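# Stow an unpowered robot arm in a floor case

## Task

Move the small unpowered robot arm (its joints are loose and give way when pushed) from the desk into the open case on the floor, placing it low enough that the case lid could close, and let it settle. It must not drop more than a few centimetres, or the task may fail. Afterwards release it and move the robot away. The robot must not tip over or finish leaning, or the task fails.

## Robot and tools

Robot: a Hello Robot Stretch 4, about 1.6 m tall, with a single arm. It has an omni-wheel base (rim within 0.23 m of the base origin), a lift that rides up a mast, an arm that telescopes forward, a wrist with yaw, pitch and roll joints, and a two-finger gripper. A loose object may occasionally get a brief push from outside.

Frames: the base frame has its origin on the floor under the base centre, with x forward, y left and z up. hand_pose is the point between the open fingertips, expressed in the base frame; the printed value may be slightly off. The odometry frame is the base frame as it was at the scene's start. base_odometry is counted from wheel turns, so any slip shows up as travel. Heading runs from -3.142 to 3.142, with left positive.

execute_actions(actions, cameras): actions is a list holding either one action or nothing (an empty list only returns state and images). An action can contain "base", "joints" or both, and may add "pace" and "contact_limits". Alternatively it is {"end_of_arm": "enable_torque"} on its own. Every motion in one action starts together.
- base: exactly one key, and each is a relative offset from where the base last reported itself. translate_m moves straight, forward positive, -2 to 2 m. strafe_m moves sideways, left positive, -2 to 2 m. rotate_rad turns in place, counter-clockwise positive, -3.2 to 3.2.
- joints: absolute targets given by name. lift_m is 0 to 1.2 m. arm_m is 0 to 0.55 m of extension. wrist_yaw_rad is -1.134 to 4.276 (0 points forward, positive turns left, 3.14 is folded back, and above 3.4 the arm can interfere). wrist_pitch_rad is -1.117 to 4.259 (0 is level, 1.57 points straight down). wrist_roll_rad is -1.117 to 4.259 (at 0 the fingers are level; positive turns clockwise as seen from behind). gripper_m is -0.038 to 0.141 m of fingertip gap, and values below 0 press the tips together. A target outside a range is clipped and the result reports it. Any other bad value or an unknown key causes the whole call to be refused.
- pace: "slow", "default", "fast" or "max". The base reaches up to 0.1/0.3/0.4/0.6 m/s and 1/2/3/4 rad/s respectively, and these are capped lower when the lift is above 0.2 m.
- contact_limits: only {"arm_m": x}, with x from 0 (lightest) to 0.75. The default is 0.5.
- cameras: a list chosen from head_camera, head_left_camera, head_right_camera, wrist_camera, all. Leaving it out or passing null means all; [] means none.
One action runs for at most 15 s. A joint or the base that you leave out of an action may still be driving toward its previous target. If a result reports a stop, the remaining movement calls in that reply are skipped.

wait(seconds 0–10) returns state and images without commanding anything. zoom_image(camera, region [x0,y0,x1,y1] in pixels, no larger than 504x504) enlarges part of the latest image. read_manual returns licence text only. finished_scene(scene) ends the scene permanently and reports whether it succeeded.

Cameras: head_camera is at the top of the mast, looking forward and down; turn the base to aim it. head_left_camera and head_right_camera are fisheyes angled more steeply down and show the base and arm. wrist_camera looks along the fingers, with the fingertips near the bottom of its image.

Result lines: joint_positions. base_status and joint_status: done, off_target (resting away from the target and possibly still pushing), contact_stop_at_<key> (met something; the joint holds there, but the lift, arm or wheels can go slack, so a slack lift may sink under load), limit_stop_at_<name>, time_out, torque_fault. limit_stop_at_tilt means the lean exceeds 6°, and the lift, arm and wheels go slack until it eases. limit_stop_at_own_body means the joint was about to hit the robot itself, which is likely when pitch is below -0.2 combined with roll below -0.4 or above 4. on_its_own lists anything that was not commanded, and "held at" there gives a target, not a position. lidar_m gives 12 distances in 30° sectors, starting straight ahead and going counter-clockwise; "-" means nothing seen or closer than 0.25 m. It sees roughly 0.15 m up to robot height and misses glass and thin legs. wrist_depth_mm is a 7x7 grid of depths in mm (100–2000). base_tilt is in degrees, with forward and right positive and about 1.5° of fixed bias. turned_by_wheels versus turned_by_imu: a gap over about 0.1 rad means a collision or slip. motor_effort is in % with the peak in brackets; wheel positive turns the base right.

Gripping: command gripper_m below the object's width. Squeezing harder pulls the object toward the wrist. Neither the reading nor "done" confirms a grasp; a firm grip shows up as a change in gripper effort. If the fingertips get stuck on a surface underneath, raise the lift. If a wrist motor is overloaded (it is pushed into something, or holds more than about 2 kg while level) it goes limp with torque_fault; send enable_torque to recover.

Start: unfold by sending lift_m 0.4 with wrist_yaw_rad 0. Cautions: the loose arm will flop, so grip it firmly and lower it gently into the case; do not release it from height. Avoid driving or turning with more than 1 kg held and arm_m above 0.2, especially at fast paces. Avoid steady hard pushes, a high gripper, and high contact limits. Do not slam, drop or hit anything. Finish with the robot level, the gripper open, and the robot backed off.

Each tool is called after "Emit:" by a JSON object that holds its "op" and its "data".

## Session

Emit:
{"op": "execute_actions", "data": {"actions": []}}

Scene clock: 0.00 s.
base_odometry: x=+0.000 y=+0.000 heading=+0.000 (m, m, rad; odometry frame)
turned_by_wheels: +0.000 (rad since the last result)
turned_by_imu: +0.000 (rad since the last result)
base_tilt: forward=-0.2 right=-0.7 (deg)
lidar_m: 1.78 1.84 1.79 1.69 1.76 2.25 2.15 1.07 2.14 2.03 2.10 1.89
base_status: not commanded
joint_positions: lift_m=+0.155 arm_m=+0.000 wrist_yaw_rad=+3.215 wrist_pitch_rad=+0.018 wrist_roll_rad=-0.011 gripper_m=+0.057
joint_status: not commanded
motor_effort: lift_m=+19 arm_m=-1 wrist_yaw_rad=+2 wrist_pitch_rad=-7 wrist_roll_rad=+0 gripper_m=-3 wheel_0=+0 wheel_1=+0 wheel_2=+0 (%)
hand_pose: x=-0.1237 y=+0.0659 z=+0.3277 quat_wxyz=(-0.037, -0.009, -0.006, +0.999) (m; base frame)
wrist_depth_mm: - 135 136 - - - - / - 108 136 - - - - / - 113 137 - - - - / 138 137 196 - - - - / 214 1397 - - - - - / 226 1078 198 1229 201 1281 1336 / 229 768 842 113 831 831 866
pictures: head_camera, head_left_camera, head_right_camera, wrist_camera
Images, in order (width x height): head_camera 420x560, head_left_camera 420x672, head_right_camera 420x672, wrist_camera 616x392.

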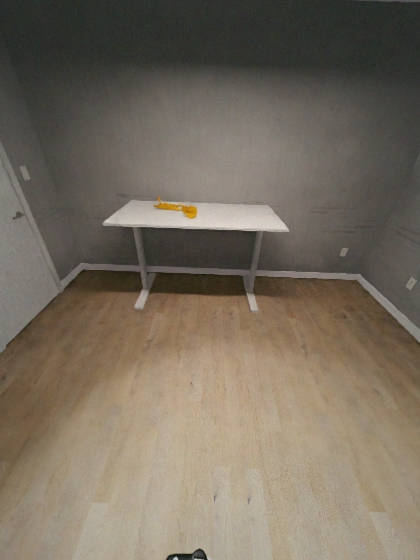

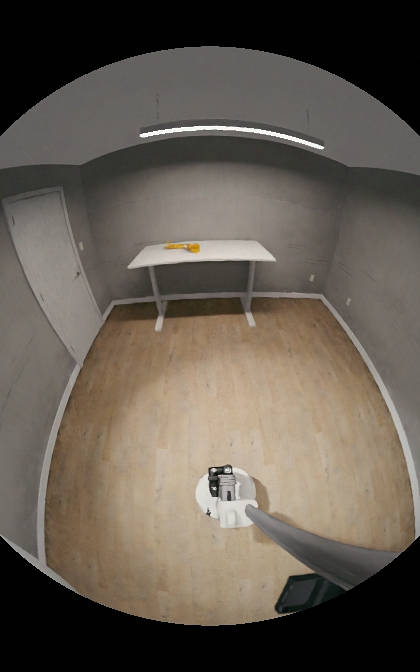

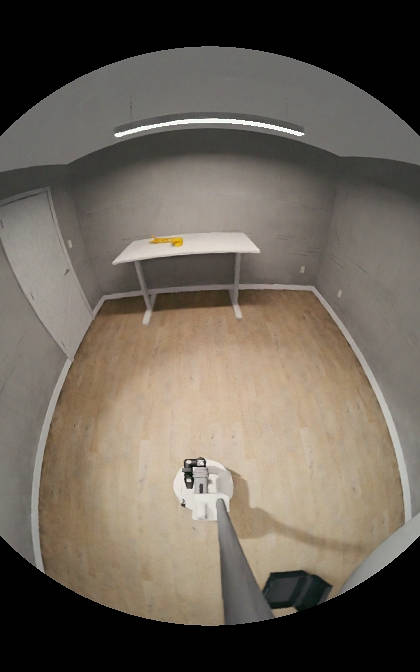

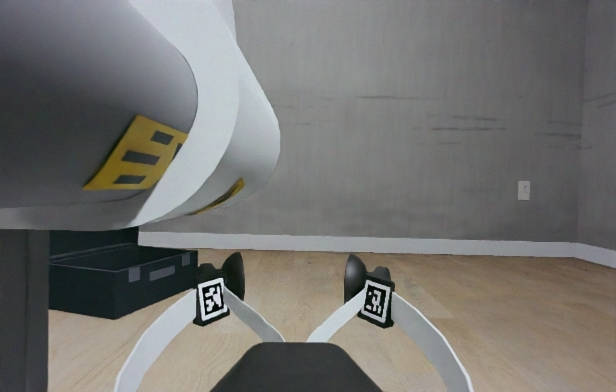

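Emit:
{"op": "execute_actions", "data": {"actions": [{"base":{"translate_m":1.4},"joints":{"lift_m":1.1,"wrist_yaw_rad":0,"wrist_pitch_rad":1.0,"gripper_m":0.14},"pace":"fast"}], "cameras": []}}

Emit:
{"op": "execute_actions", "data": {"actions": [{"base":{"strafe_m":0.4},"pace":"fast"}], "cameras": ["head_camera","wrist_camera"]}}

Scene clock: 8.13 s.
base_odometry: x=+1.400 y=+0.000 heading=+0.000 (m, m, rad; odometry frame)
turned_by_wheels: +0.000 (rad since the last result)
turned_by_imu: -0.002 (rad since the last result)
base_tilt: forward=-0.2 right=-0.6 (deg)
lidar_m: 0.38 0.41 0.54 1.70 1.80 2.41 2.45 2.54 2.11 1.99 0.59 0.40
base_status: done
joint_positions: lift_m=+0.190 arm_m=+0.000 wrist_yaw_rad=+2.752 wrist_pitch_rad=+0.485 wrist_roll_rad=-0.011 gripper_m=+0.140
joint_status: lift_m limit_stop_at_own_body (moved +0.035 of +0.945); wrist_yaw_rad limit_stop_at_own_body (moved -0.463 of -3.215); wrist_pitch_rad limit_stop_at_own_body (moved +0.467 of +0.982); the others done
on_its_own: wrist_yaw_rad is held at +2.752, not at your +0.000, since a limit_stop_at_own_body; wrist_pitch_rad is held at +0.484, not at your +1.000, since a limit_stop_at_own_body; lift_m is slack since a limit_stop_at_own_body (your +1.100 is given up); arm_m is slack since a limit_stop_at_own_body
motor_effort: lift_m=+19(25) arm_m=+0(1) wrist_yaw_rad=+1(3) wrist_pitch_rad=-6(4) wrist_roll_rad=+0(0) gripper_m=+0(4) wheel_0=-2(11) wheel_1=-1(8) wheel_2=+1(13) (%)
hand_pose: x=-0.0324 y=+0.1778 z=+0.2335 quat_wxyz=(+0.187, -0.237, +0.041, +0.953) (m; base frame)
wrist_depth_mm: - - - - - 1921 1576 / 1661 1756 1756 1983 1983 1756 1576 / 1098 1098 1138 1160 1255 1229 1255 / 778 809 820 842 866 878 904 / 286 290 640 654 661 676 683 / 235 221 226 245 504 530 569 / 200 201 204 112 466 455 473
pictures: none
No camera images: the call's "cameras" was empty. Leave "cameras" out to get every camera's image.

not run: a stop came earlier in this reply.

Emit:
{"op": "execute_actions", "data": {"actions": [{"base":{"strafe_m":0.4},"joints":{"lift_m":1.1},"pace":"fast"}], "cameras": []}}

Emit:
{"op": "execute_actions", "data": {"actions": [{"joints":{"wrist_yaw_rad":0,"wrist_pitch_rad":1.0,"arm_m":0.1}}], "cameras": ["head_camera","wrist_camera"]}}

Scene clock: 13.80 s.
base_odometry: x=+1.400 y=+0.400 heading=+0.000 (m, m, rad; odometry frame)
turned_by_wheels: +0.000 (rad since the last result)
turned_by_imu: +0.000 (rad since the last result)
base_tilt: forward=-0.1 right=-0.6 (deg)
lidar_m: 0.38 0.39 0.52 1.31 1.37 1.87 3.65 2.61 2.52 2.41 0.57 0.40
base_status: done
joint_positions: lift_m=+1.100 arm_m=+0.000 wrist_yaw_rad=+2.752 wrist_pitch_rad=+0.486 wrist_roll_rad=-0.011 gripper_m=+0.140
joint_status: all done
on_its_own: wrist_yaw_rad is held at +2.752, not at your +0.000, since a limit_stop_at_own_body; wrist_pitch_rad is held at +0.484, not at your +1.000, since a limit_stop_at_own_body; arm_m is slack since a limit_stop_at_own_body
motor_effort: lift_m=+22(25) arm_m=+0(0) wrist_yaw_rad=+0(1) wrist_pitch_rad=-7(6) wrist_roll_rad=+1(1) gripper_m=+0(2) wheel_0=+2(8) wheel_1=+0(12) wheel_2=+0(2) (%)
hand_pose: x=-0.0324 y=+0.1778 z=+1.1433 quat_wxyz=(+0.187, -0.237, +0.041, +0.953) (m; base frame)
wrist_depth_mm: - - - - 1921 1464 1160 / - - - - - 1464 1205 / - - - - 1983 1537 1182 / - - - - - 1618 1255 / - - - - - 1618 1281 / 1756 1661 1661 1921 1708 1499 1281 / 1499 1499 1499 113 1576 1576 1336
pictures: none
No camera images: the call's "cameras" was empty. Leave "cameras" out to get every camera's image.

Scene clock: 16.00 s.
base_odometry: x=+1.400 y=+0.400 heading=+0.000 (m, m, rad; odometry frame)
turned_by_wheels: +0.000 (rad since the last result)
turned_by_imu: -0.001 (rad since the last result)
base_tilt: forward=-0.1 right=-0.6 (deg)
lidar_m: 0.37 0.38 0.51 1.30 1.38 1.87 3.67 2.60 2.54 2.42 0.57 0.41
base_status: not commanded
joint_positions: lift_m=+1.100 arm_m=+0.099 wrist_yaw_rad=+0.000 wrist_pitch_rad=+1.001 wrist_roll_rad=-0.011 gripper_m=+0.140
joint_status: all done
motor_effort: lift_m=+22(22) arm_m=+4(9) wrist_yaw_rad=+0(4) wrist_pitch_rad=-1(5) wrist_roll_rad=+0(1) gripper_m=+3(1) wheel_0=+2(2) wheel_1=+0(0) wheel_2=+0(0) (%)
hand_pose: x=+0.4258 y=-0.0874 z=+1.0350 quat_wxyz=(+0.877, -0.005, +0.480, +0.003) (m; base frame)
wrist_depth_mm: 480 477 484 480 517 525 535 / 430 436 439 427 319 466 469 / 387 389 397 399 357 415 424 / 353 357 359 366 370 375 382 / 325 327 330 336 340 343 345 / 297 290 297 309 300 310 319 / 282 285 286 112 297 301 1182
pictures: head_camera, wrist_camera
Images, in order (width x height): head_camera 420x560, wrist_camera 616x392.

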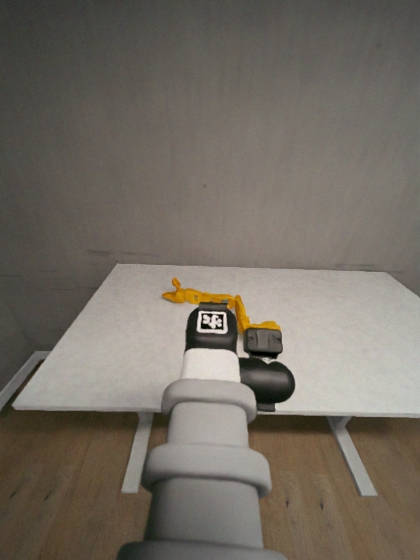

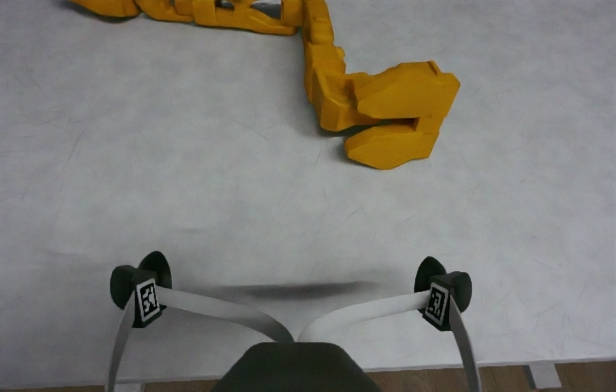

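Emit:
{"op": "execute_actions", "data": {"actions": [{"base":{"translate_m":0.1},"joints":{"lift_m":1.2,"wrist_pitch_rad":1.57,"arm_m":0.4}}], "cameras": ["head_camera","wrist_camera"]}}

Scene clock: 27.83 s.
base_odometry: x=+1.500 y=+0.400 heading=+0.000 (m, m, rad; odometry frame)
turned_by_wheels: +0.000 (rad since the last result)
turned_by_imu: -0.001 (rad since the last result)
base_tilt: forward=-0.1 right=-0.6 (deg)
lidar_m: 0.25 0.28 0.37 1.31 1.40 1.88 3.78 2.64 2.52 2.40 0.42 0.28
base_status: done
joint_positions: lift_m=+1.200 arm_m=+0.399 wrist_yaw_rad=+0.000 wrist_pitch_rad=+1.570 wrist_roll_rad=-0.011 gripper_m=+0.140
joint_status: all done
motor_effort: lift_m=+22(24) arm_m=+4(8) wrist_yaw_rad=+1(0) wrist_pitch_rad=+1(6) wrist_roll_rad=+1(0) gripper_m=-1(0) wheel_0=+0(1) wheel_1=+2(3) wheel_2=+0(12) (%)
hand_pose: x=+0.5704 y=-0.0874 z=+1.0895 quat_wxyz=(+0.707, -0.004, +0.707, +0.004) (m; base frame)
wrist_depth_mm: 357 362 359 366 370 375 377 / 304 309 307 366 373 375 377 / 357 362 366 349 373 377 379 / 362 364 366 370 370 377 382 / 362 362 368 370 375 377 379 / 359 364 368 309 300 375 379 / 362 364 370 112 290 379 379
pictures: head_camera, wrist_camera
Images, in order (width x height): head_camera 420x560, wrist_camera 616x392.

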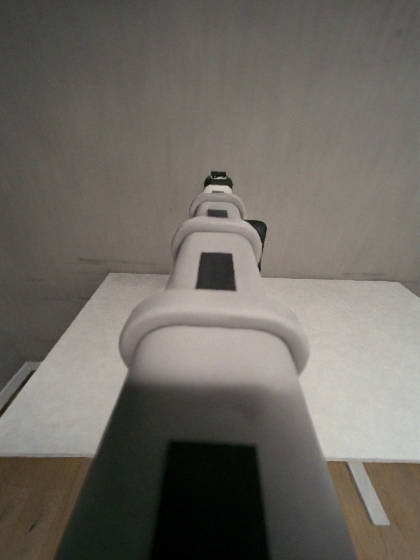

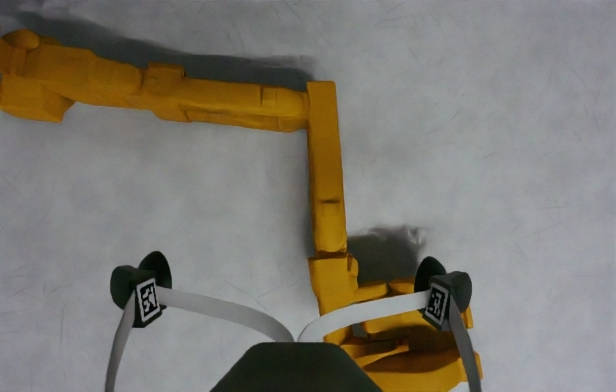

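Emit:
{"op": "execute_actions", "data": {"actions": [{"base":{"strafe_m":-0.03},"joints":{"arm_m":0.46,"gripper_m":0.08}}], "cameras": []}}

Emit:
{"op": "execute_actions", "data": {"actions": [{"joints":{"lift_m":1.09},"pace":"slow"}], "cameras": ["wrist_camera"]}}

Emit:
{"op": "execute_actions", "data": {"actions": [{"joints":{"gripper_m":-0.03}}], "cameras": []}}

Emit:
{"op": "execute_actions", "data": {"actions": [{"joints":{"lift_m":1.2},"pace":"slow"}], "cameras": ["wrist_camera","head_right_camera"]}}

Scene clock: 33.73 s.
base_odometry: x=+1.500 y=+0.370 heading=+0.000 (m, m, rad; odometry frame)
turned_by_wheels: +0.000 (rad since the last result)
turned_by_imu: -0.001 (rad since the last result)
base_tilt: forward=-0.2 right=-0.4 (deg)
lidar_m: 0.28 0.29 0.38 1.34 1.43 1.92 3.78 2.66 2.52 2.38 0.43 0.28
base_status: done
joint_positions: lift_m=+1.200 arm_m=+0.459 wrist_yaw_rad=+0.000 wrist_pitch_rad=+1.570 wrist_roll_rad=-0.011 gripper_m=+0.080
joint_status: all done
motor_effort: lift_m=+22(22) arm_m=+4(6) wrist_yaw_rad=+2(2) wrist_pitch_rad=+1(2) wrist_roll_rad=+0(0) gripper_m=-3(1) wheel_0=-1(9) wheel_1=+2(12) wheel_2=+0(0) (%)
hand_pose: x=+0.6304 y=-0.0874 z=+1.0895 quat_wxyz=(+0.707, -0.004, +0.707, +0.004) (m; base frame)
wrist_depth_mm: 355 357 366 366 368 373 375 / 357 359 364 368 370 375 379 / 304 310 366 368 373 373 377 / 357 362 364 368 377 373 377 / 359 362 368 373 375 382 379 / 357 364 202 373 202 377 379 / 359 362 366 113 306 375 382
pictures: none
No camera images: the call's "cameras" was empty. Leave "cameras" out to get every camera's image.

Scene clock: 35.50 s.
base_odometry: x=+1.500 y=+0.370 heading=+0.000 (m, m, rad; odometry frame)
turned_by_wheels: +0.000 (rad since the last result)
turned_by_imu: +0.000 (rad since the last result)
base_tilt: forward=-0.3 right=-0.6 (deg)
lidar_m: 0.27 0.28 0.39 1.34 1.42 1.91 3.77 2.65 2.48 2.38 0.43 0.29
base_status: not commanded
joint_positions: lift_m=+1.090 arm_m=+0.459 wrist_yaw_rad=+0.000 wrist_pitch_rad=+1.570 wrist_roll_rad=-0.011 gripper_m=+0.080
joint_status: all done
motor_effort: lift_m=+16(25) arm_m=+4(4) wrist_yaw_rad=+2(1) wrist_pitch_rad=+2(2) wrist_roll_rad=+0(0) gripper_m=-1(3) wheel_0=-1(1) wheel_1=+1(2) wheel_2=+0(0) (%)
hand_pose: x=+0.6304 y=-0.0874 z=+0.9800 quat_wxyz=(+0.707, -0.004, +0.707, +0.004) (m; base frame)
wrist_depth_mm: 250 252 254 257 259 263 264 / 250 253 254 257 259 263 264 / 196 196 206 258 260 264 264 / 251 253 254 259 260 263 265 / 253 253 256 196 260 264 266 / 252 254 202 188 202 263 267 / 254 254 256 112 263 264 267
pictures: wrist_camera
Images, in order (width x height): wrist_camera 616x392.

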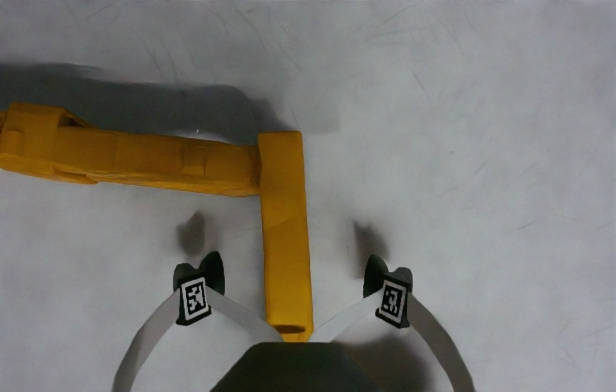

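Scene clock: 37.30 s.
base_odometry: x=+1.500 y=+0.370 heading=+0.000 (m, m, rad; odometry frame)
turned_by_wheels: +0.000 (rad since the last result)
turned_by_imu: +0.000 (rad since the last result)
base_tilt: forward=-0.2 right=-0.6 (deg)
lidar_m: 0.27 0.29 0.40 1.34 1.41 1.89 3.78 2.66 2.49 2.39 0.42 0.30
base_status: not commanded
joint_positions: lift_m=+1.090 arm_m=+0.459 wrist_yaw_rad=+0.000 wrist_pitch_rad=+1.570 wrist_roll_rad=-0.011 gripper_m=-0.029
joint_status: all done
motor_effort: lift_m=+18(18) arm_m=+4(4) wrist_yaw_rad=+1(1) wrist_pitch_rad=+1(3) wrist_roll_rad=+0(3) gripper_m=-29(27) wheel_0=+0(1) wheel_1=+1(1) wheel_2=+0(0) (%)
hand_pose: x=+0.6304 y=-0.0874 z=+0.9798 quat_wxyz=(+0.707, -0.004, +0.707, +0.004) (m; base frame)
wrist_depth_mm: 247 250 254 255 257 260 262 / 248 252 253 255 256 259 263 / 189 188 188 255 259 260 263 / 250 253 253 255 259 262 263 / 250 252 255 208 259 263 264 / 250 253 182 198 186 263 265 / 252 254 254 112 259 264 265
pictures: none
No camera images: the call's "cameras" was empty. Leave "cameras" out to get every camera's image.

Scene clock: 39.07 s.
base_odometry: x=+1.500 y=+0.370 heading=+0.000 (m, m, rad; odometry frame)
turned_by_wheels: +0.000 (rad since the last result)
turned_by_imu: +0.000 (rad since the last result)
base_tilt: forward=-0.1 right=-0.6 (deg)
lidar_m: 0.27 0.29 0.39 1.35 1.42 1.92 3.77 2.64 2.49 2.38 0.42 0.28
base_status: not commanded
joint_positions: lift_m=+1.200 arm_m=+0.459 wrist_yaw_rad=+0.000 wrist_pitch_rad=+1.570 wrist_roll_rad=-0.011 gripper_m=-0.029
joint_status: all done
motor_effort: lift_m=+25(27) arm_m=+4(4) wrist_yaw_rad=+1(3) wrist_pitch_rad=+1(1) wrist_roll_rad=+0(0) gripper_m=-28(30) wheel_0=+0(0) wheel_1=+1(1) wheel_2=+0(0) (%)
hand_pose: x=+0.6303 y=-0.0874 z=+1.0892 quat_wxyz=(+0.707, -0.004, +0.707, +0.004) (m; base frame)
wrist_depth_mm: 353 359 364 364 368 370 375 / 355 357 362 364 368 370 375 / 193 191 190 366 368 373 375 / 357 359 366 191 370 375 379 / 357 364 366 186 370 375 377 / 359 359 182 181 186 375 379 / 359 359 366 112 375 377 382
pictures: head_right_camera, wrist_camera
Images, in order (width x height): head_right_camera 420x672, wrist_camera 616x392.

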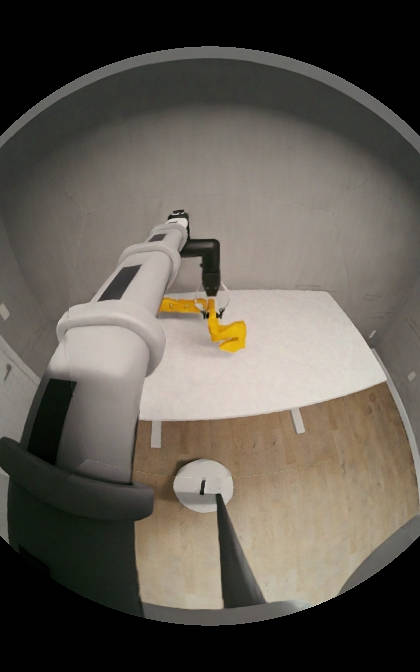

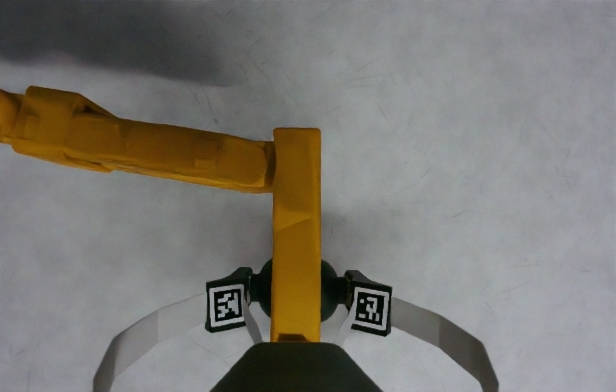

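Held level. Go to the case.

Emit:
{"op": "execute_actions", "data": {"actions": [{"base":{"translate_m":-1.7},"joints":{"arm_m":0.2}}], "cameras": []}}

Emit:
{"op": "execute_actions", "data": {"actions": [{"base":{"rotate_rad":-2.2},"joints":{"lift_m":0.6},"pace":"slow"}], "cameras": ["head_camera","head_right_camera"]}}

Scene clock: 50.10 s.
base_odometry: x=-0.200 y=+0.370 heading=+0.000 (m, m, rad; odometry frame)
turned_by_wheels: +0.000 (rad since the last result)
turned_by_imu: -0.003 (rad since the last result)
base_tilt: forward=-0.2 right=-0.5 (deg)
lidar_m: 0.27 0.45 1.41 1.33 1.39 1.88 1.95 1.25 1.12 2.42 2.51 0.25
base_status: done
joint_positions: lift_m=+1.200 arm_m=+0.201 wrist_yaw_rad=+0.000 wrist_pitch_rad=+1.571 wrist_roll_rad=-0.011 gripper_m=-0.029
joint_status: all done
motor_effort: lift_m=+25(25) arm_m=-4(1) wrist_yaw_rad=+1(3) wrist_pitch_rad=+0(1) wrist_roll_rad=+0(0) gripper_m=-32(30) wheel_0=-2(3) wheel_1=-1(6) wheel_2=+0(9) (%)
hand_pose: x=+0.3717 y=-0.0874 z=+1.0893 quat_wxyz=(+0.707, -0.004, +0.707, +0.004) (m; base frame)
wrist_depth_mm: 1336 1336 1336 1336 1366 1366 1397 / 1308 1308 1336 1336 1366 1366 1397 / 193 191 190 1336 1366 1397 1397 / 1308 1308 1308 192 1397 1336 1397 / 1308 1336 1336 186 1336 1397 1397 / 1308 1336 183 180 186 1397 1366 / 1308 1336 1138 113 1366 1397 1397
pictures: none
No camera images: the call's "cameras" was empty. Leave "cameras" out to get every camera's image.

Scene clock: 55.13 s.
base_odometry: x=-0.200 y=+0.370 heading=-2.200 (m, m, rad; odometry frame)
turned_by_wheels: -2.200 (rad since the last result)
turned_by_imu: -2.178 (rad since the last result)
base_tilt: forward=-0.2 right=-0.6 (deg)
lidar_m: 0.43 0.46 2.42 2.18 1.96 1.99 1.45 1.34 1.37 1.70 1.95 0.25
base_status: done
joint_positions: lift_m=+0.600 arm_m=+0.201 wrist_yaw_rad=+0.000 wrist_pitch_rad=+1.570 wrist_roll_rad=-0.011 gripper_m=-0.029
joint_status: all done
motor_effort: lift_m=+19(24) arm_m=-4(4) wrist_yaw_rad=+3(3) wrist_pitch_rad=-1(1) wrist_roll_rad=+0(0) gripper_m=-29(30) wheel_0=+1(0) wheel_1=+3(6) wheel_2=+1(5) (%)
hand_pose: x=+0.3717 y=-0.0874 z=+0.4898 quat_wxyz=(+0.707, -0.004, +0.707, +0.004) (m; base frame)
wrist_depth_mm: 699 707 715 715 723 741 741 / 699 707 707 732 732 741 741 / 193 191 191 715 732 750 759 / 707 715 715 191 732 741 750 / 715 707 723 185 741 741 750 / 715 707 182 180 186 741 759 / 715 521 521 112 741 741 750
pictures: head_camera, head_right_camera
Images, in order (width x height): head_camera 420x560, head_right_camera 420x672.

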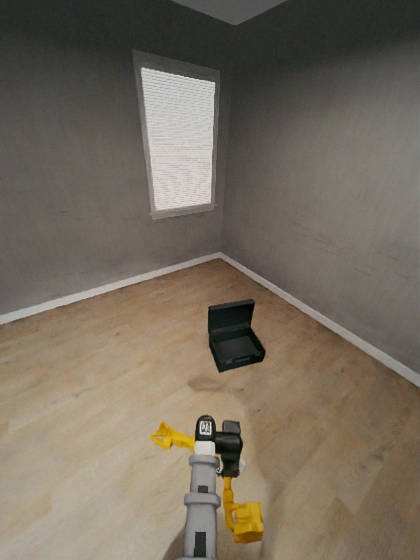

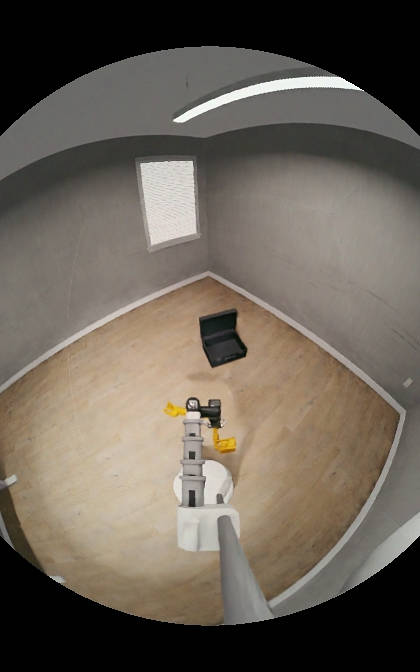

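Emit:
{"op": "execute_actions", "data": {"actions": [{"base":{"rotate_rad":0.29},"joints":{"arm_m":0.4},"pace":"slow"}], "cameras": []}}

Emit:
{"op": "execute_actions", "data": {"actions": [{"base":{"strafe_m":-0.77},"joints":{"lift_m":0.19}}], "cameras": []}}

Emit:
{"op": "execute_actions", "data": {"actions": [{"base":{"translate_m":0.25}}], "cameras": ["head_camera","head_left_camera"]}}

Scene clock: 71.73 s.
base_odometry: x=-0.200 y=+0.370 heading=-1.910 (m, m, rad; odometry frame)
turned_by_wheels: +0.290 (rad since the last result)
turned_by_imu: +0.285 (rad since the last result)
base_tilt: forward=-0.3 right=-0.6 (deg)
lidar_m: 0.43 0.67 2.63 1.99 1.97 1.66 1.36 1.34 1.48 1.96 1.96 0.42
base_status: done
joint_positions: lift_m=+0.600 arm_m=+0.399 wrist_yaw_rad=+0.000 wrist_pitch_rad=+1.570 wrist_roll_rad=-0.011 gripper_m=-0.029
joint_status: all done
motor_effort: lift_m=+19(19) arm_m=+5(4) wrist_yaw_rad=+2(3) wrist_pitch_rad=-1(0) wrist_roll_rad=+0(0) gripper_m=-30(28) wheel_0=+0(4) wheel_1=-2(4) wheel_2=-2(7) (%)
hand_pose: x=+0.5702 y=-0.0874 z=+0.4898 quat_wxyz=(+0.707, -0.004, +0.707, +0.004) (m; base frame)
wrist_depth_mm: 707 715 707 723 723 741 741 / 699 707 715 715 723 732 732 / 193 191 190 715 723 732 750 / 707 715 715 191 741 732 741 / 715 707 715 185 732 741 741 / 707 715 182 180 186 741 750 / 707 707 723 112 741 741 759
pictures: none
No camera images: the call's "cameras" was empty. Leave "cameras" out to get every camera's image.

Scene clock: 75.63 s.
base_odometry: x=-0.926 y=+0.626 heading=-1.910 (m, m, rad; odometry frame)
turned_by_wheels: +0.000 (rad since the last result)
turned_by_imu: -0.002 (rad since the last result)
base_tilt: forward=-0.2 right=-0.6 (deg)
lidar_m: 0.43 1.09 2.93 2.71 2.59 1.31 1.07 1.06 1.18 1.25 1.23 0.42
base_status: done
joint_positions: lift_m=+0.190 arm_m=+0.399 wrist_yaw_rad=+0.000 wrist_pitch_rad=+1.571 wrist_roll_rad=-0.011 gripper_m=-0.029
joint_status: all done
motor_effort: lift_m=+19(21) arm_m=+4(4) wrist_yaw_rad=+3(2) wrist_pitch_rad=+1(1) wrist_roll_rad=+0(0) gripper_m=-29(29) wheel_0=+0(11) wheel_1=+1(9) wheel_2=+0(2) (%)
hand_pose: x=+0.5702 y=-0.0874 z=+0.0797 quat_wxyz=(+0.707, -0.004, +0.707, +0.004) (m; base frame)
wrist_depth_mm: 296 300 301 306 307 312 314 / 297 300 303 307 307 312 314 / 193 191 190 304 310 310 315 / 298 301 303 191 309 314 315 / 298 300 306 185 312 314 317 / 300 301 183 180 185 315 317 / 301 301 306 112 312 315 319
pictures: none
No camera images: the call's "cameras" was empty. Leave "cameras" out to get every camera's image.

Scene clock: 77.90 s.
base_odometry: x=-1.009 y=+0.390 heading=-1.910 (m, m, rad; odometry frame)
turned_by_wheels: +0.000 (rad since the last result)
turned_by_imu: -0.001 (rad since the last result)
base_tilt: forward=-0.2 right=-0.6 (deg)
lidar_m: 0.44 0.83 2.67 2.80 2.76 1.62 1.31 1.27 1.42 1.15 1.14 0.42
base_status: done
joint_positions: lift_m=+0.190 arm_m=+0.399 wrist_yaw_rad=+0.000 wrist_pitch_rad=+1.570 wrist_roll_rad=-0.011 gripper_m=-0.029
joint_status: not commanded
motor_effort: lift_m=+19(19) arm_m=+4(4) wrist_yaw_rad=+2(2) wrist_pitch_rad=+1(2) wrist_roll_rad=+0(0) gripper_m=-30(30) wheel_0=+1(6) wheel_1=+0(8) wheel_2=+0(9) (%)
hand_pose: x=+0.5703 y=-0.0874 z=+0.0797 quat_wxyz=(+0.707, -0.004, +0.707, +0.004) (m; base frame)
wrist_depth_mm: 297 298 303 306 306 312 315 / 297 300 303 306 307 309 315 / 192 191 190 304 309 312 315 / 298 301 304 191 309 314 314 / 300 303 304 185 310 314 315 / 301 303 183 179 186 315 317 / 300 303 307 112 312 314 319
pictures: head_camera, head_left_camera
Images, in order (width x height): head_camera 420x560, head_left_camera 420x672.

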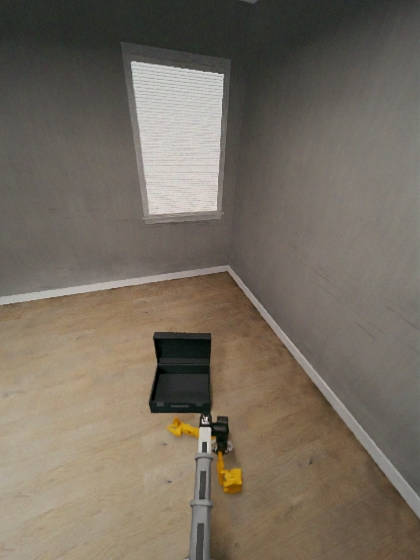

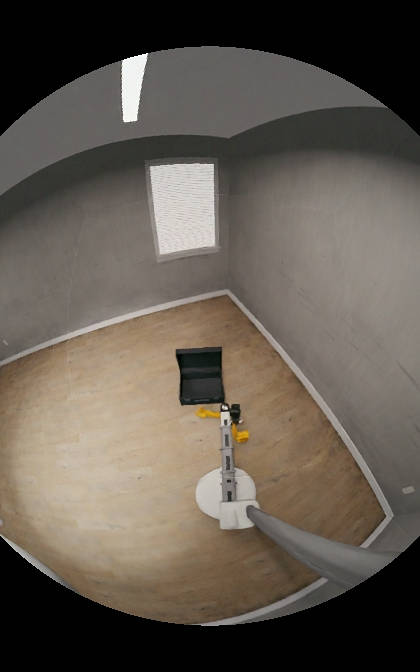

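Emit:
{"op": "execute_actions", "data": {"actions": [{"base":{"translate_m":0.27},"joints":{"lift_m":0.165},"pace":"slow"}], "cameras": ["head_camera","wrist_camera"]}}

Scene clock: 84.07 s.
base_odometry: x=-1.099 y=+0.136 heading=-1.910 (m, m, rad; odometry frame)
turned_by_wheels: +0.000 (rad since the last result)
turned_by_imu: -0.002 (rad since the last result)
base_tilt: forward=-0.3 right=-0.5 (deg)
lidar_m: 0.59 0.56 2.40 2.91 2.89 1.92 1.57 1.54 1.32 1.04 1.05 0.43
base_status: done
joint_positions: lift_m=+0.165 arm_m=+0.399 wrist_yaw_rad=-0.001 wrist_pitch_rad=+1.575 wrist_roll_rad=-0.012 gripper_m=-0.029
joint_status: all done
motor_effort: lift_m=+19(21) arm_m=+4(4) wrist_yaw_rad=+3(4) wrist_pitch_rad=-14(18) wrist_roll_rad=+4(4) gripper_m=-30(30) wheel_0=+1(3) wheel_1=+3(5) wheel_2=-5(8) (%)
hand_pose: x=+0.5690 y=-0.0874 z=+0.0548 quat_wxyz=(+0.706, -0.004, +0.708, +0.004) (m; base frame)
wrist_depth_mm: 247 163 274 278 281 282 286 / 247 159 276 279 282 285 286 / 247 147 242 279 282 286 289 / 146 181 180 182 283 286 289 / 191 233 279 183 283 287 290 / 274 277 183 180 185 287 291 / 276 279 281 112 287 290 293
pictures: head_camera, wrist_camera
Images, in order (width x height): head_camera 420x560, wrist_camera 616x392.

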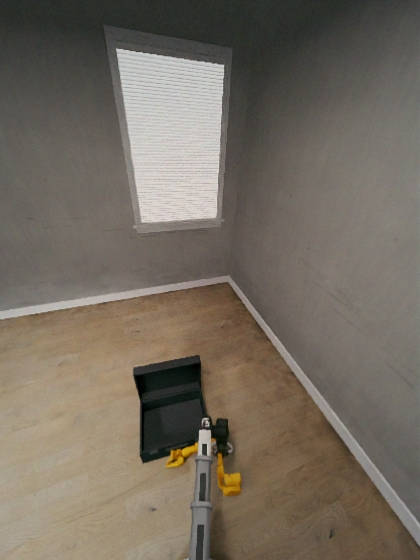

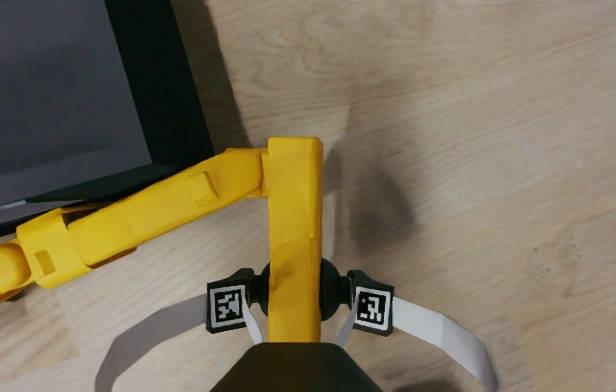

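Emit:
{"op": "execute_actions", "data": {"actions": [{"base":{"translate_m":-0.04},"pace":"slow"}], "cameras": []}}

Emit:
{"op": "execute_actions", "data": {"actions": [{"joints":{"lift_m":0.33}}], "cameras": ["head_camera","head_left_camera"]}}

Emit:
{"op": "zoom_image", "data": {"camera": "head_camera", "region": [100,340,300,540]}}

Scene clock: 93.83 s.
base_odometry: x=-1.086 y=+0.174 heading=-1.910 (m, m, rad; odometry frame)
turned_by_wheels: +0.000 (rad since the last result)
turned_by_imu: -0.001 (rad since the last result)
base_tilt: forward=-0.3 right=-0.5 (deg)
lidar_m: 0.58 0.54 2.45 2.89 2.86 1.89 1.53 1.50 1.33 1.07 1.07 1.17
base_status: done
joint_positions: lift_m=+0.165 arm_m=+0.399 wrist_yaw_rad=+0.000 wrist_pitch_rad=+1.570 wrist_roll_rad=-0.011 gripper_m=-0.029
joint_status: not commanded
motor_effort: lift_m=+19(19) arm_m=+4(4) wrist_yaw_rad=+3(4) wrist_pitch_rad=+2(10) wrist_roll_rad=+2(3) gripper_m=-27(29) wheel_0=-2(4) wheel_1=-4(8) wheel_2=+3(6) (%)
hand_pose: x=+0.5705 y=-0.0874 z=+0.0548 quat_wxyz=(+0.708, -0.004, +0.707, +0.004) (m; base frame)
wrist_depth_mm: 249 159 278 281 282 286 290 / 141 159 277 282 283 285 289 / 197 248 278 281 285 287 289 / 274 183 176 178 283 289 290 / 187 276 279 181 285 287 291 / 276 278 183 179 185 286 290 / 276 278 281 112 287 290 293
pictures: none
No camera images: the call's "cameras" was empty. Leave "cameras" out to get every camera's image.

Scene clock: 95.60 s.
base_odometry: x=-1.086 y=+0.174 heading=-1.910 (m, m, rad; odometry frame)
turned_by_wheels: +0.000 (rad since the last result)
turned_by_imu: +0.000 (rad since the last result)
base_tilt: forward=-0.2 right=-0.6 (deg)
lidar_m: 0.43 0.52 2.43 2.89 2.87 1.88 1.53 1.49 1.34 1.07 1.07 0.43
base_status: not commanded
joint_positions: lift_m=+0.330 arm_m=+0.399 wrist_yaw_rad=+0.000 wrist_pitch_rad=+1.569 wrist_roll_rad=-0.011 gripper_m=-0.029
joint_status: all done
motor_effort: lift_m=+25(25) arm_m=+4(4) wrist_yaw_rad=+3(3) wrist_pitch_rad=+2(2) wrist_roll_rad=+1(1) gripper_m=-30(31) wheel_0=-2(2) wheel_1=-3(4) wheel_2=+2(3) (%)
hand_pose: x=+0.5705 y=-0.0874 z=+0.2193 quat_wxyz=(+0.708, -0.004, +0.707, +0.004) (m; base frame)
wrist_depth_mm: 407 413 442 445 445 459 462 / 410 415 418 449 452 455 462 / 413 410 338 445 452 462 462 / 314 183 176 178 455 452 462 / 187 439 449 181 452 459 462 / 439 442 182 179 186 459 466 / 442 449 449 113 455 459 466
pictures: head_camera, head_left_camera
Images, in order (width x height): head_camera 420x560, head_left_camera 420x672.

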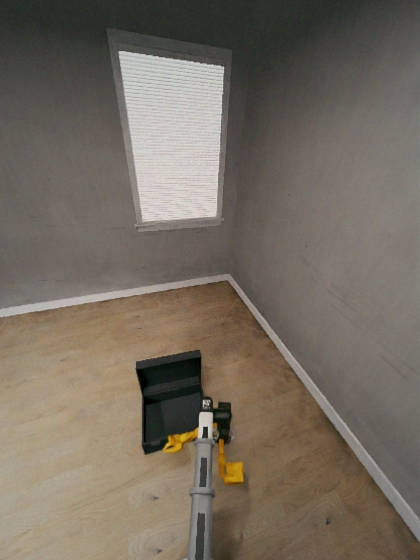

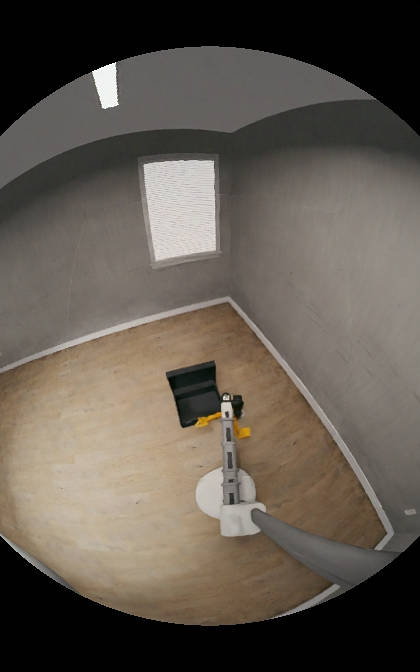

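Region (100, 340, 300, 540) of head_camera's 420x560 image, scaled by 2.520, with more detail than that image has.

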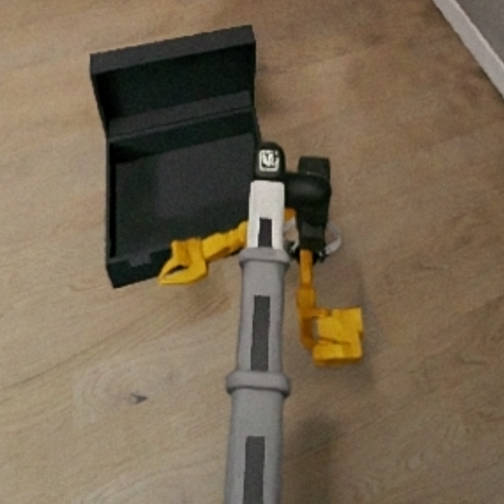

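Emit:
{"op": "execute_actions", "data": {"actions": [{"base":{"strafe_m":0.16},"pace":"slow"}], "cameras": []}}

Emit:
{"op": "execute_actions", "data": {"actions": [{"base":{"translate_m":0.1},"joints":{"arm_m":0.55},"pace":"slow"}], "cameras": ["head_camera","wrist_camera"]}}

Emit:
{"op": "zoom_image", "data": {"camera": "head_camera", "region": [120,340,320,540]}}

Scene clock: 104.47 s.
base_odometry: x=-0.935 y=+0.120 heading=-1.910 (m, m, rad; odometry frame)
turned_by_wheels: +0.000 (rad since the last result)
turned_by_imu: -0.001 (rad since the last result)
base_tilt: forward=-0.3 right=-0.6 (deg)
lidar_m: 0.44 0.55 2.37 2.73 2.72 1.96 1.58 1.56 1.53 1.23 1.21 0.42
base_status: done
joint_positions: lift_m=+0.330 arm_m=+0.399 wrist_yaw_rad=+0.000 wrist_pitch_rad=+1.569 wrist_roll_rad=-0.011 gripper_m=-0.029
joint_status: not commanded
motor_effort: lift_m=+25(25) arm_m=+4(4) wrist_yaw_rad=+1(2) wrist_pitch_rad=+3(4) wrist_roll_rad=+1(1) gripper_m=-29(28) wheel_0=+0(2) wheel_1=+3(7) wheel_2=+0(4) (%)
hand_pose: x=+0.5706 y=-0.0874 z=+0.2193 quat_wxyz=(+0.708, -0.004, +0.707, +0.004) (m; base frame)
wrist_depth_mm: 407 410 418 421 449 459 462 / 410 415 421 418 418 455 466 / 407 418 418 421 427 455 462 / 389 182 176 179 449 459 459 / 187 439 445 181 452 459 459 / 439 442 182 179 185 459 459 / 439 442 449 112 455 459 466
pictures: none
No camera images: the call's "cameras" was empty. Leave "cameras" out to get every camera's image.

Scene clock: 107.23 s.
base_odometry: x=-0.968 y=+0.026 heading=-1.910 (m, m, rad; odometry frame)
turned_by_wheels: +0.000 (rad since the last result)
turned_by_imu: +0.000 (rad since the last result)
base_tilt: forward=-0.2 right=-0.6 (deg)
lidar_m: 0.49 0.49 2.26 2.76 2.76 2.06 1.67 1.65 1.47 1.20 1.17 0.55
base_status: done
joint_positions: lift_m=+0.330 arm_m=+0.549 wrist_yaw_rad=+0.000 wrist_pitch_rad=+1.569 wrist_roll_rad=-0.011 gripper_m=-0.029
joint_status: all done
motor_effort: lift_m=+25(25) arm_m=+4(1) wrist_yaw_rad=+3(3) wrist_pitch_rad=+2(5) wrist_roll_rad=+1(1) gripper_m=-32(31) wheel_0=+2(3) wheel_1=+3(4) wheel_2=-1(8) (%)
hand_pose: x=+0.7199 y=-0.0874 z=+0.2193 quat_wxyz=(+0.708, -0.004, +0.707, +0.004) (m; base frame)
wrist_depth_mm: 167 189 213 216 449 452 459 / 221 258 297 298 445 452 462 / 290 294 294 310 449 455 459 / 291 182 175 178 449 452 466 / 187 415 421 181 452 455 462 / 413 418 183 179 185 462 462 / 413 418 421 112 427 455 462
pictures: head_camera, wrist_camera
Images, in order (width x height): head_camera 420x560, wrist_camera 616x392.

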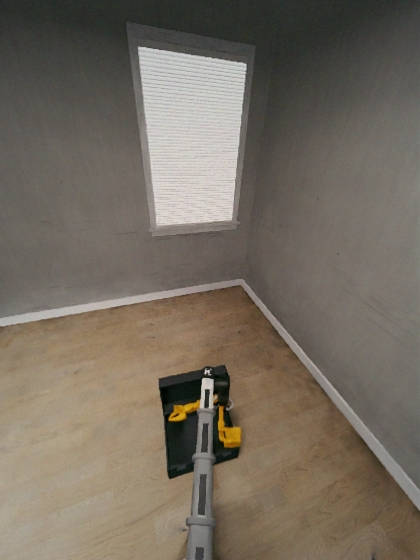

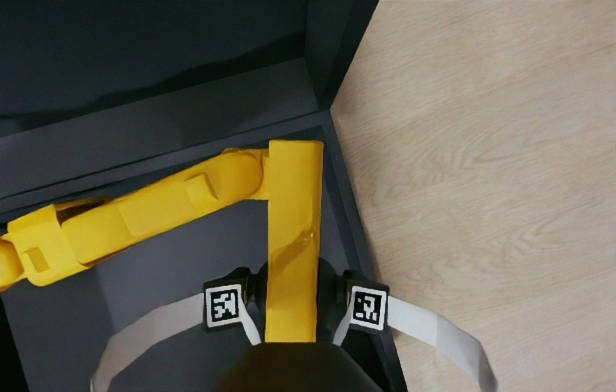

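Region (120, 340, 320, 540) of head_camera's 420x560 image, scaled by 2.520, with more detail than that image has.

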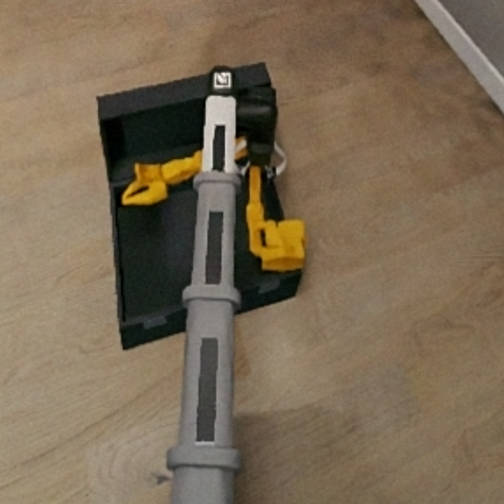

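Emit:
{"op": "execute_actions", "data": {"actions": [{"base":{"strafe_m":0.04},"joints":{"arm_m":0.535},"pace":"slow"}], "cameras": []}}

Emit:
{"op": "execute_actions", "data": {"actions": [{"joints":{"lift_m":0.25},"pace":"slow"}], "cameras": ["head_camera","wrist_camera"]}}

Emit:
{"op": "zoom_image", "data": {"camera": "head_camera", "region": [120,340,320,540]}}

Scene clock: 112.60 s.
base_odometry: x=-0.930 y=+0.013 heading=-1.910 (m, m, rad; odometry frame)
turned_by_wheels: +0.000 (rad since the last result)
turned_by_imu: -0.001 (rad since the last result)
base_tilt: forward=-0.1 right=-0.6 (deg)
lidar_m: 0.51 0.48 2.25 2.76 2.72 2.08 1.70 1.67 1.51 1.22 1.21 0.57
base_status: done
joint_positions: lift_m=+0.330 arm_m=+0.536 wrist_yaw_rad=+0.000 wrist_pitch_rad=+1.569 wrist_roll_rad=-0.011 gripper_m=-0.029
joint_status: all done
motor_effort: lift_m=+25(25) arm_m=-4(4) wrist_yaw_rad=+2(2) wrist_pitch_rad=+5(3) wrist_roll_rad=+1(1) gripper_m=-27(30) wheel_0=-1(5) wheel_1=+1(7) wheel_2=+0(2) (%)
hand_pose: x=+0.7071 y=-0.0874 z=+0.2193 quat_wxyz=(+0.708, -0.004, +0.707, +0.004) (m; base frame)
wrist_depth_mm: 169 190 215 250 217 452 459 / 224 259 296 300 449 455 462 / 290 293 296 309 452 452 462 / 291 182 176 178 430 459 462 / 187 415 424 181 427 459 459 / 402 415 182 179 186 459 466 / 387 418 421 112 399 459 462
pictures: none
No camera images: the call's "cameras" was empty. Leave "cameras" out to get every camera's image.

Scene clock: 114.13 s.
base_odometry: x=-0.930 y=+0.013 heading=-1.910 (m, m, rad; odometry frame)
turned_by_wheels: +0.000 (rad since the last result)
turned_by_imu: +0.000 (rad since the last result)
base_tilt: forward=-0.2 right=-0.5 (deg)
lidar_m: 0.53 0.48 2.26 2.74 2.71 2.10 1.69 1.67 1.53 1.23 1.20 0.58
base_status: not commanded
joint_positions: lift_m=+0.250 arm_m=+0.536 wrist_yaw_rad=+0.000 wrist_pitch_rad=+1.570 wrist_roll_rad=-0.011 gripper_m=-0.029
joint_status: all done
motor_effort: lift_m=+17(27) arm_m=-5(4) wrist_yaw_rad=+1(0) wrist_pitch_rad=+2(4) wrist_roll_rad=+1(1) gripper_m=-28(29) wheel_0=-1(1) wheel_1=+1(1) wheel_2=+0(0) (%)
hand_pose: x=+0.7069 y=-0.0874 z=+0.1399 quat_wxyz=(+0.707, -0.004, +0.707, +0.004) (m; base frame)
wrist_depth_mm: 170 190 214 220 216 370 375 / 214 216 218 220 238 375 379 / 214 225 228 242 296 375 377 / 226 195 207 196 303 375 377 / 193 237 342 189 347 377 377 / 334 338 184 179 186 375 382 / 338 340 342 112 345 296 382
pictures: head_camera, wrist_camera
Images, in order (width x height): head_camera 420x560, wrist_camera 616x392.

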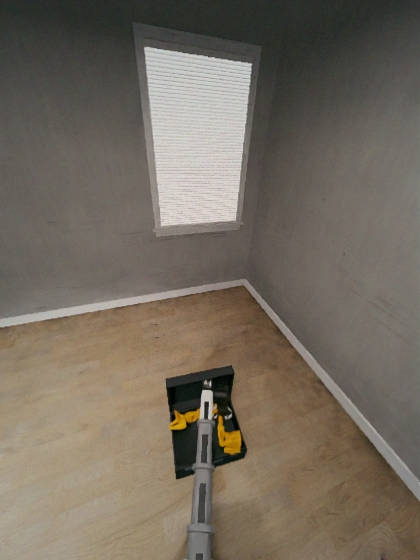

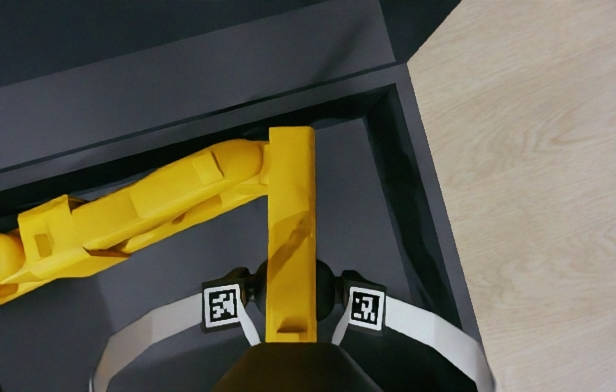

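Region (120, 340, 320, 540) of head_camera's 420x560 image, scaled by 2.520, with more detail than that image has.

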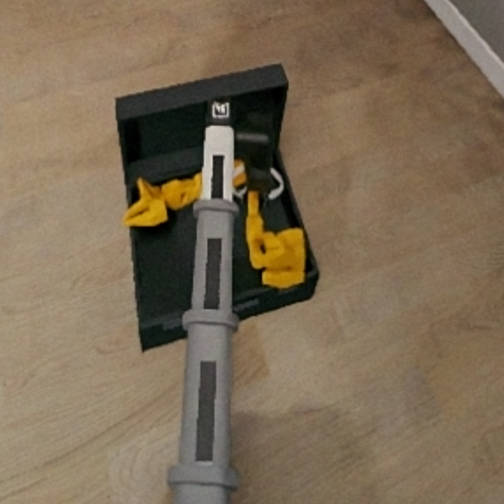

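Emit:
{"op": "execute_actions", "data": {"actions": [{"base":{"strafe_m":-0.02},"joints":{"arm_m":0.55},"pace":"slow"}], "cameras": []}}

Emit:
{"op": "execute_actions", "data": {"actions": [{"joints":{"lift_m":0.21},"pace":"slow"}], "cameras": ["head_camera","wrist_camera"]}}

Emit:
{"op": "zoom_image", "data": {"camera": "head_camera", "region": [120,340,320,540]}}

Scene clock: 118.47 s.
base_odometry: x=-0.949 y=+0.020 heading=-1.910 (m, m, rad; odometry frame)
turned_by_wheels: +0.000 (rad since the last result)
turned_by_imu: -0.001 (rad since the last result)
base_tilt: forward=-0.2 right=-0.6 (deg)
lidar_m: 0.49 0.49 2.27 2.76 2.72 2.10 1.67 1.66 1.48 1.21 1.19 0.58
base_status: done
joint_positions: lift_m=+0.250 arm_m=+0.549 wrist_yaw_rad=+0.000 wrist_pitch_rad=+1.571 wrist_roll_rad=-0.011 gripper_m=-0.029
joint_status: all done
motor_effort: lift_m=+17(18) arm_m=+4(5) wrist_yaw_rad=+2(1) wrist_pitch_rad=-1(5) wrist_roll_rad=+1(1) gripper_m=-30(28) wheel_0=+1(4) wheel_1=-2(5) wheel_2=+0(0) (%)
hand_pose: x=+0.7195 y=-0.0874 z=+0.1399 quat_wxyz=(+0.707, -0.004, +0.707, +0.004) (m; base frame)
wrist_depth_mm: 158 178 201 219 179 373 377 / 210 216 218 220 370 373 375 / 214 216 217 230 370 375 375 / 224 196 207 206 317 370 375 / 196 236 340 189 319 375 379 / 334 338 183 178 186 379 382 / 336 340 342 112 349 377 384
pictures: none
No camera images: the call's "cameras" was empty. Leave "cameras" out to get every camera's image.

Scene clock: 119.63 s.
base_odometry: x=-0.949 y=+0.020 heading=-1.910 (m, m, rad; odometry frame)
turned_by_wheels: +0.000 (rad since the last result)
turned_by_imu: +0.000 (rad since the last result)
base_tilt: forward=-0.3 right=-0.6 (deg)
lidar_m: 0.48 0.49 2.26 2.75 2.74 2.06 1.67 1.66 1.48 1.21 1.20 0.58
base_status: not commanded
joint_positions: lift_m=+0.210 arm_m=+0.549 wrist_yaw_rad=+0.000 wrist_pitch_rad=+1.571 wrist_roll_rad=-0.011 gripper_m=-0.029
joint_status: all done
motor_effort: lift_m=+18(18) arm_m=+4(4) wrist_yaw_rad=+1(2) wrist_pitch_rad=+1(1) wrist_roll_rad=+0(0) gripper_m=-28(30) wheel_0=+1(1) wheel_1=-2(2) wheel_2=+0(0) (%)
hand_pose: x=+0.7196 y=-0.0874 z=+0.0999 quat_wxyz=(+0.707, -0.004, +0.707, +0.004) (m; base frame)
wrist_depth_mm: 158 175 178 179 178 330 334 / 173 177 178 188 240 332 334 / 175 186 210 229 247 332 336 / 218 213 227 227 240 334 338 / 212 240 301 191 248 334 336 / 296 298 183 178 185 336 338 / 297 298 301 112 307 198 340
pictures: head_camera, wrist_camera
Images, in order (width x height): head_camera 420x560, wrist_camera 616x392.

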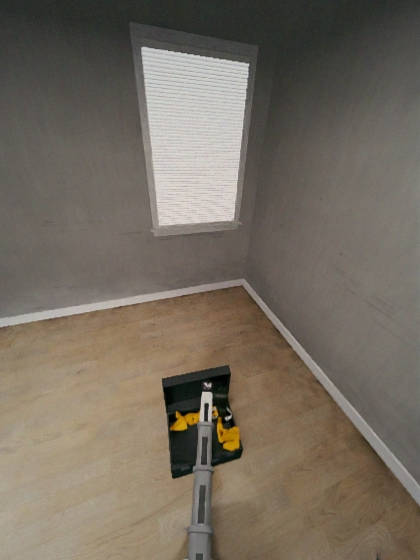

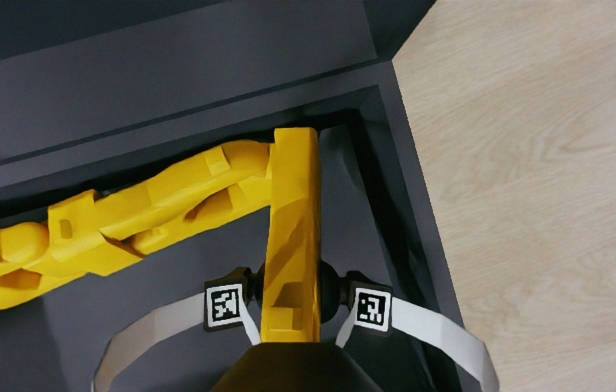

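Region (120, 340, 320, 540) of head_camera's 420x560 image, scaled by 2.520, with more detail than that image has.

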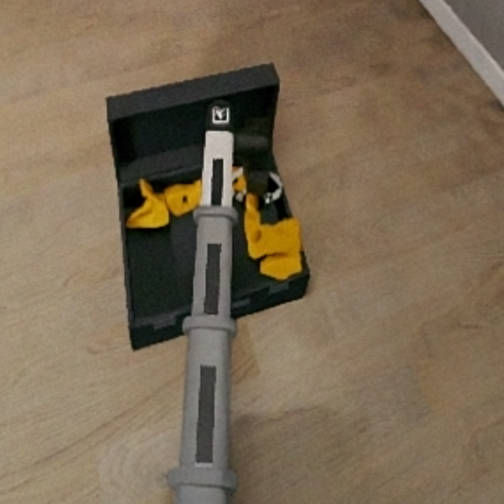

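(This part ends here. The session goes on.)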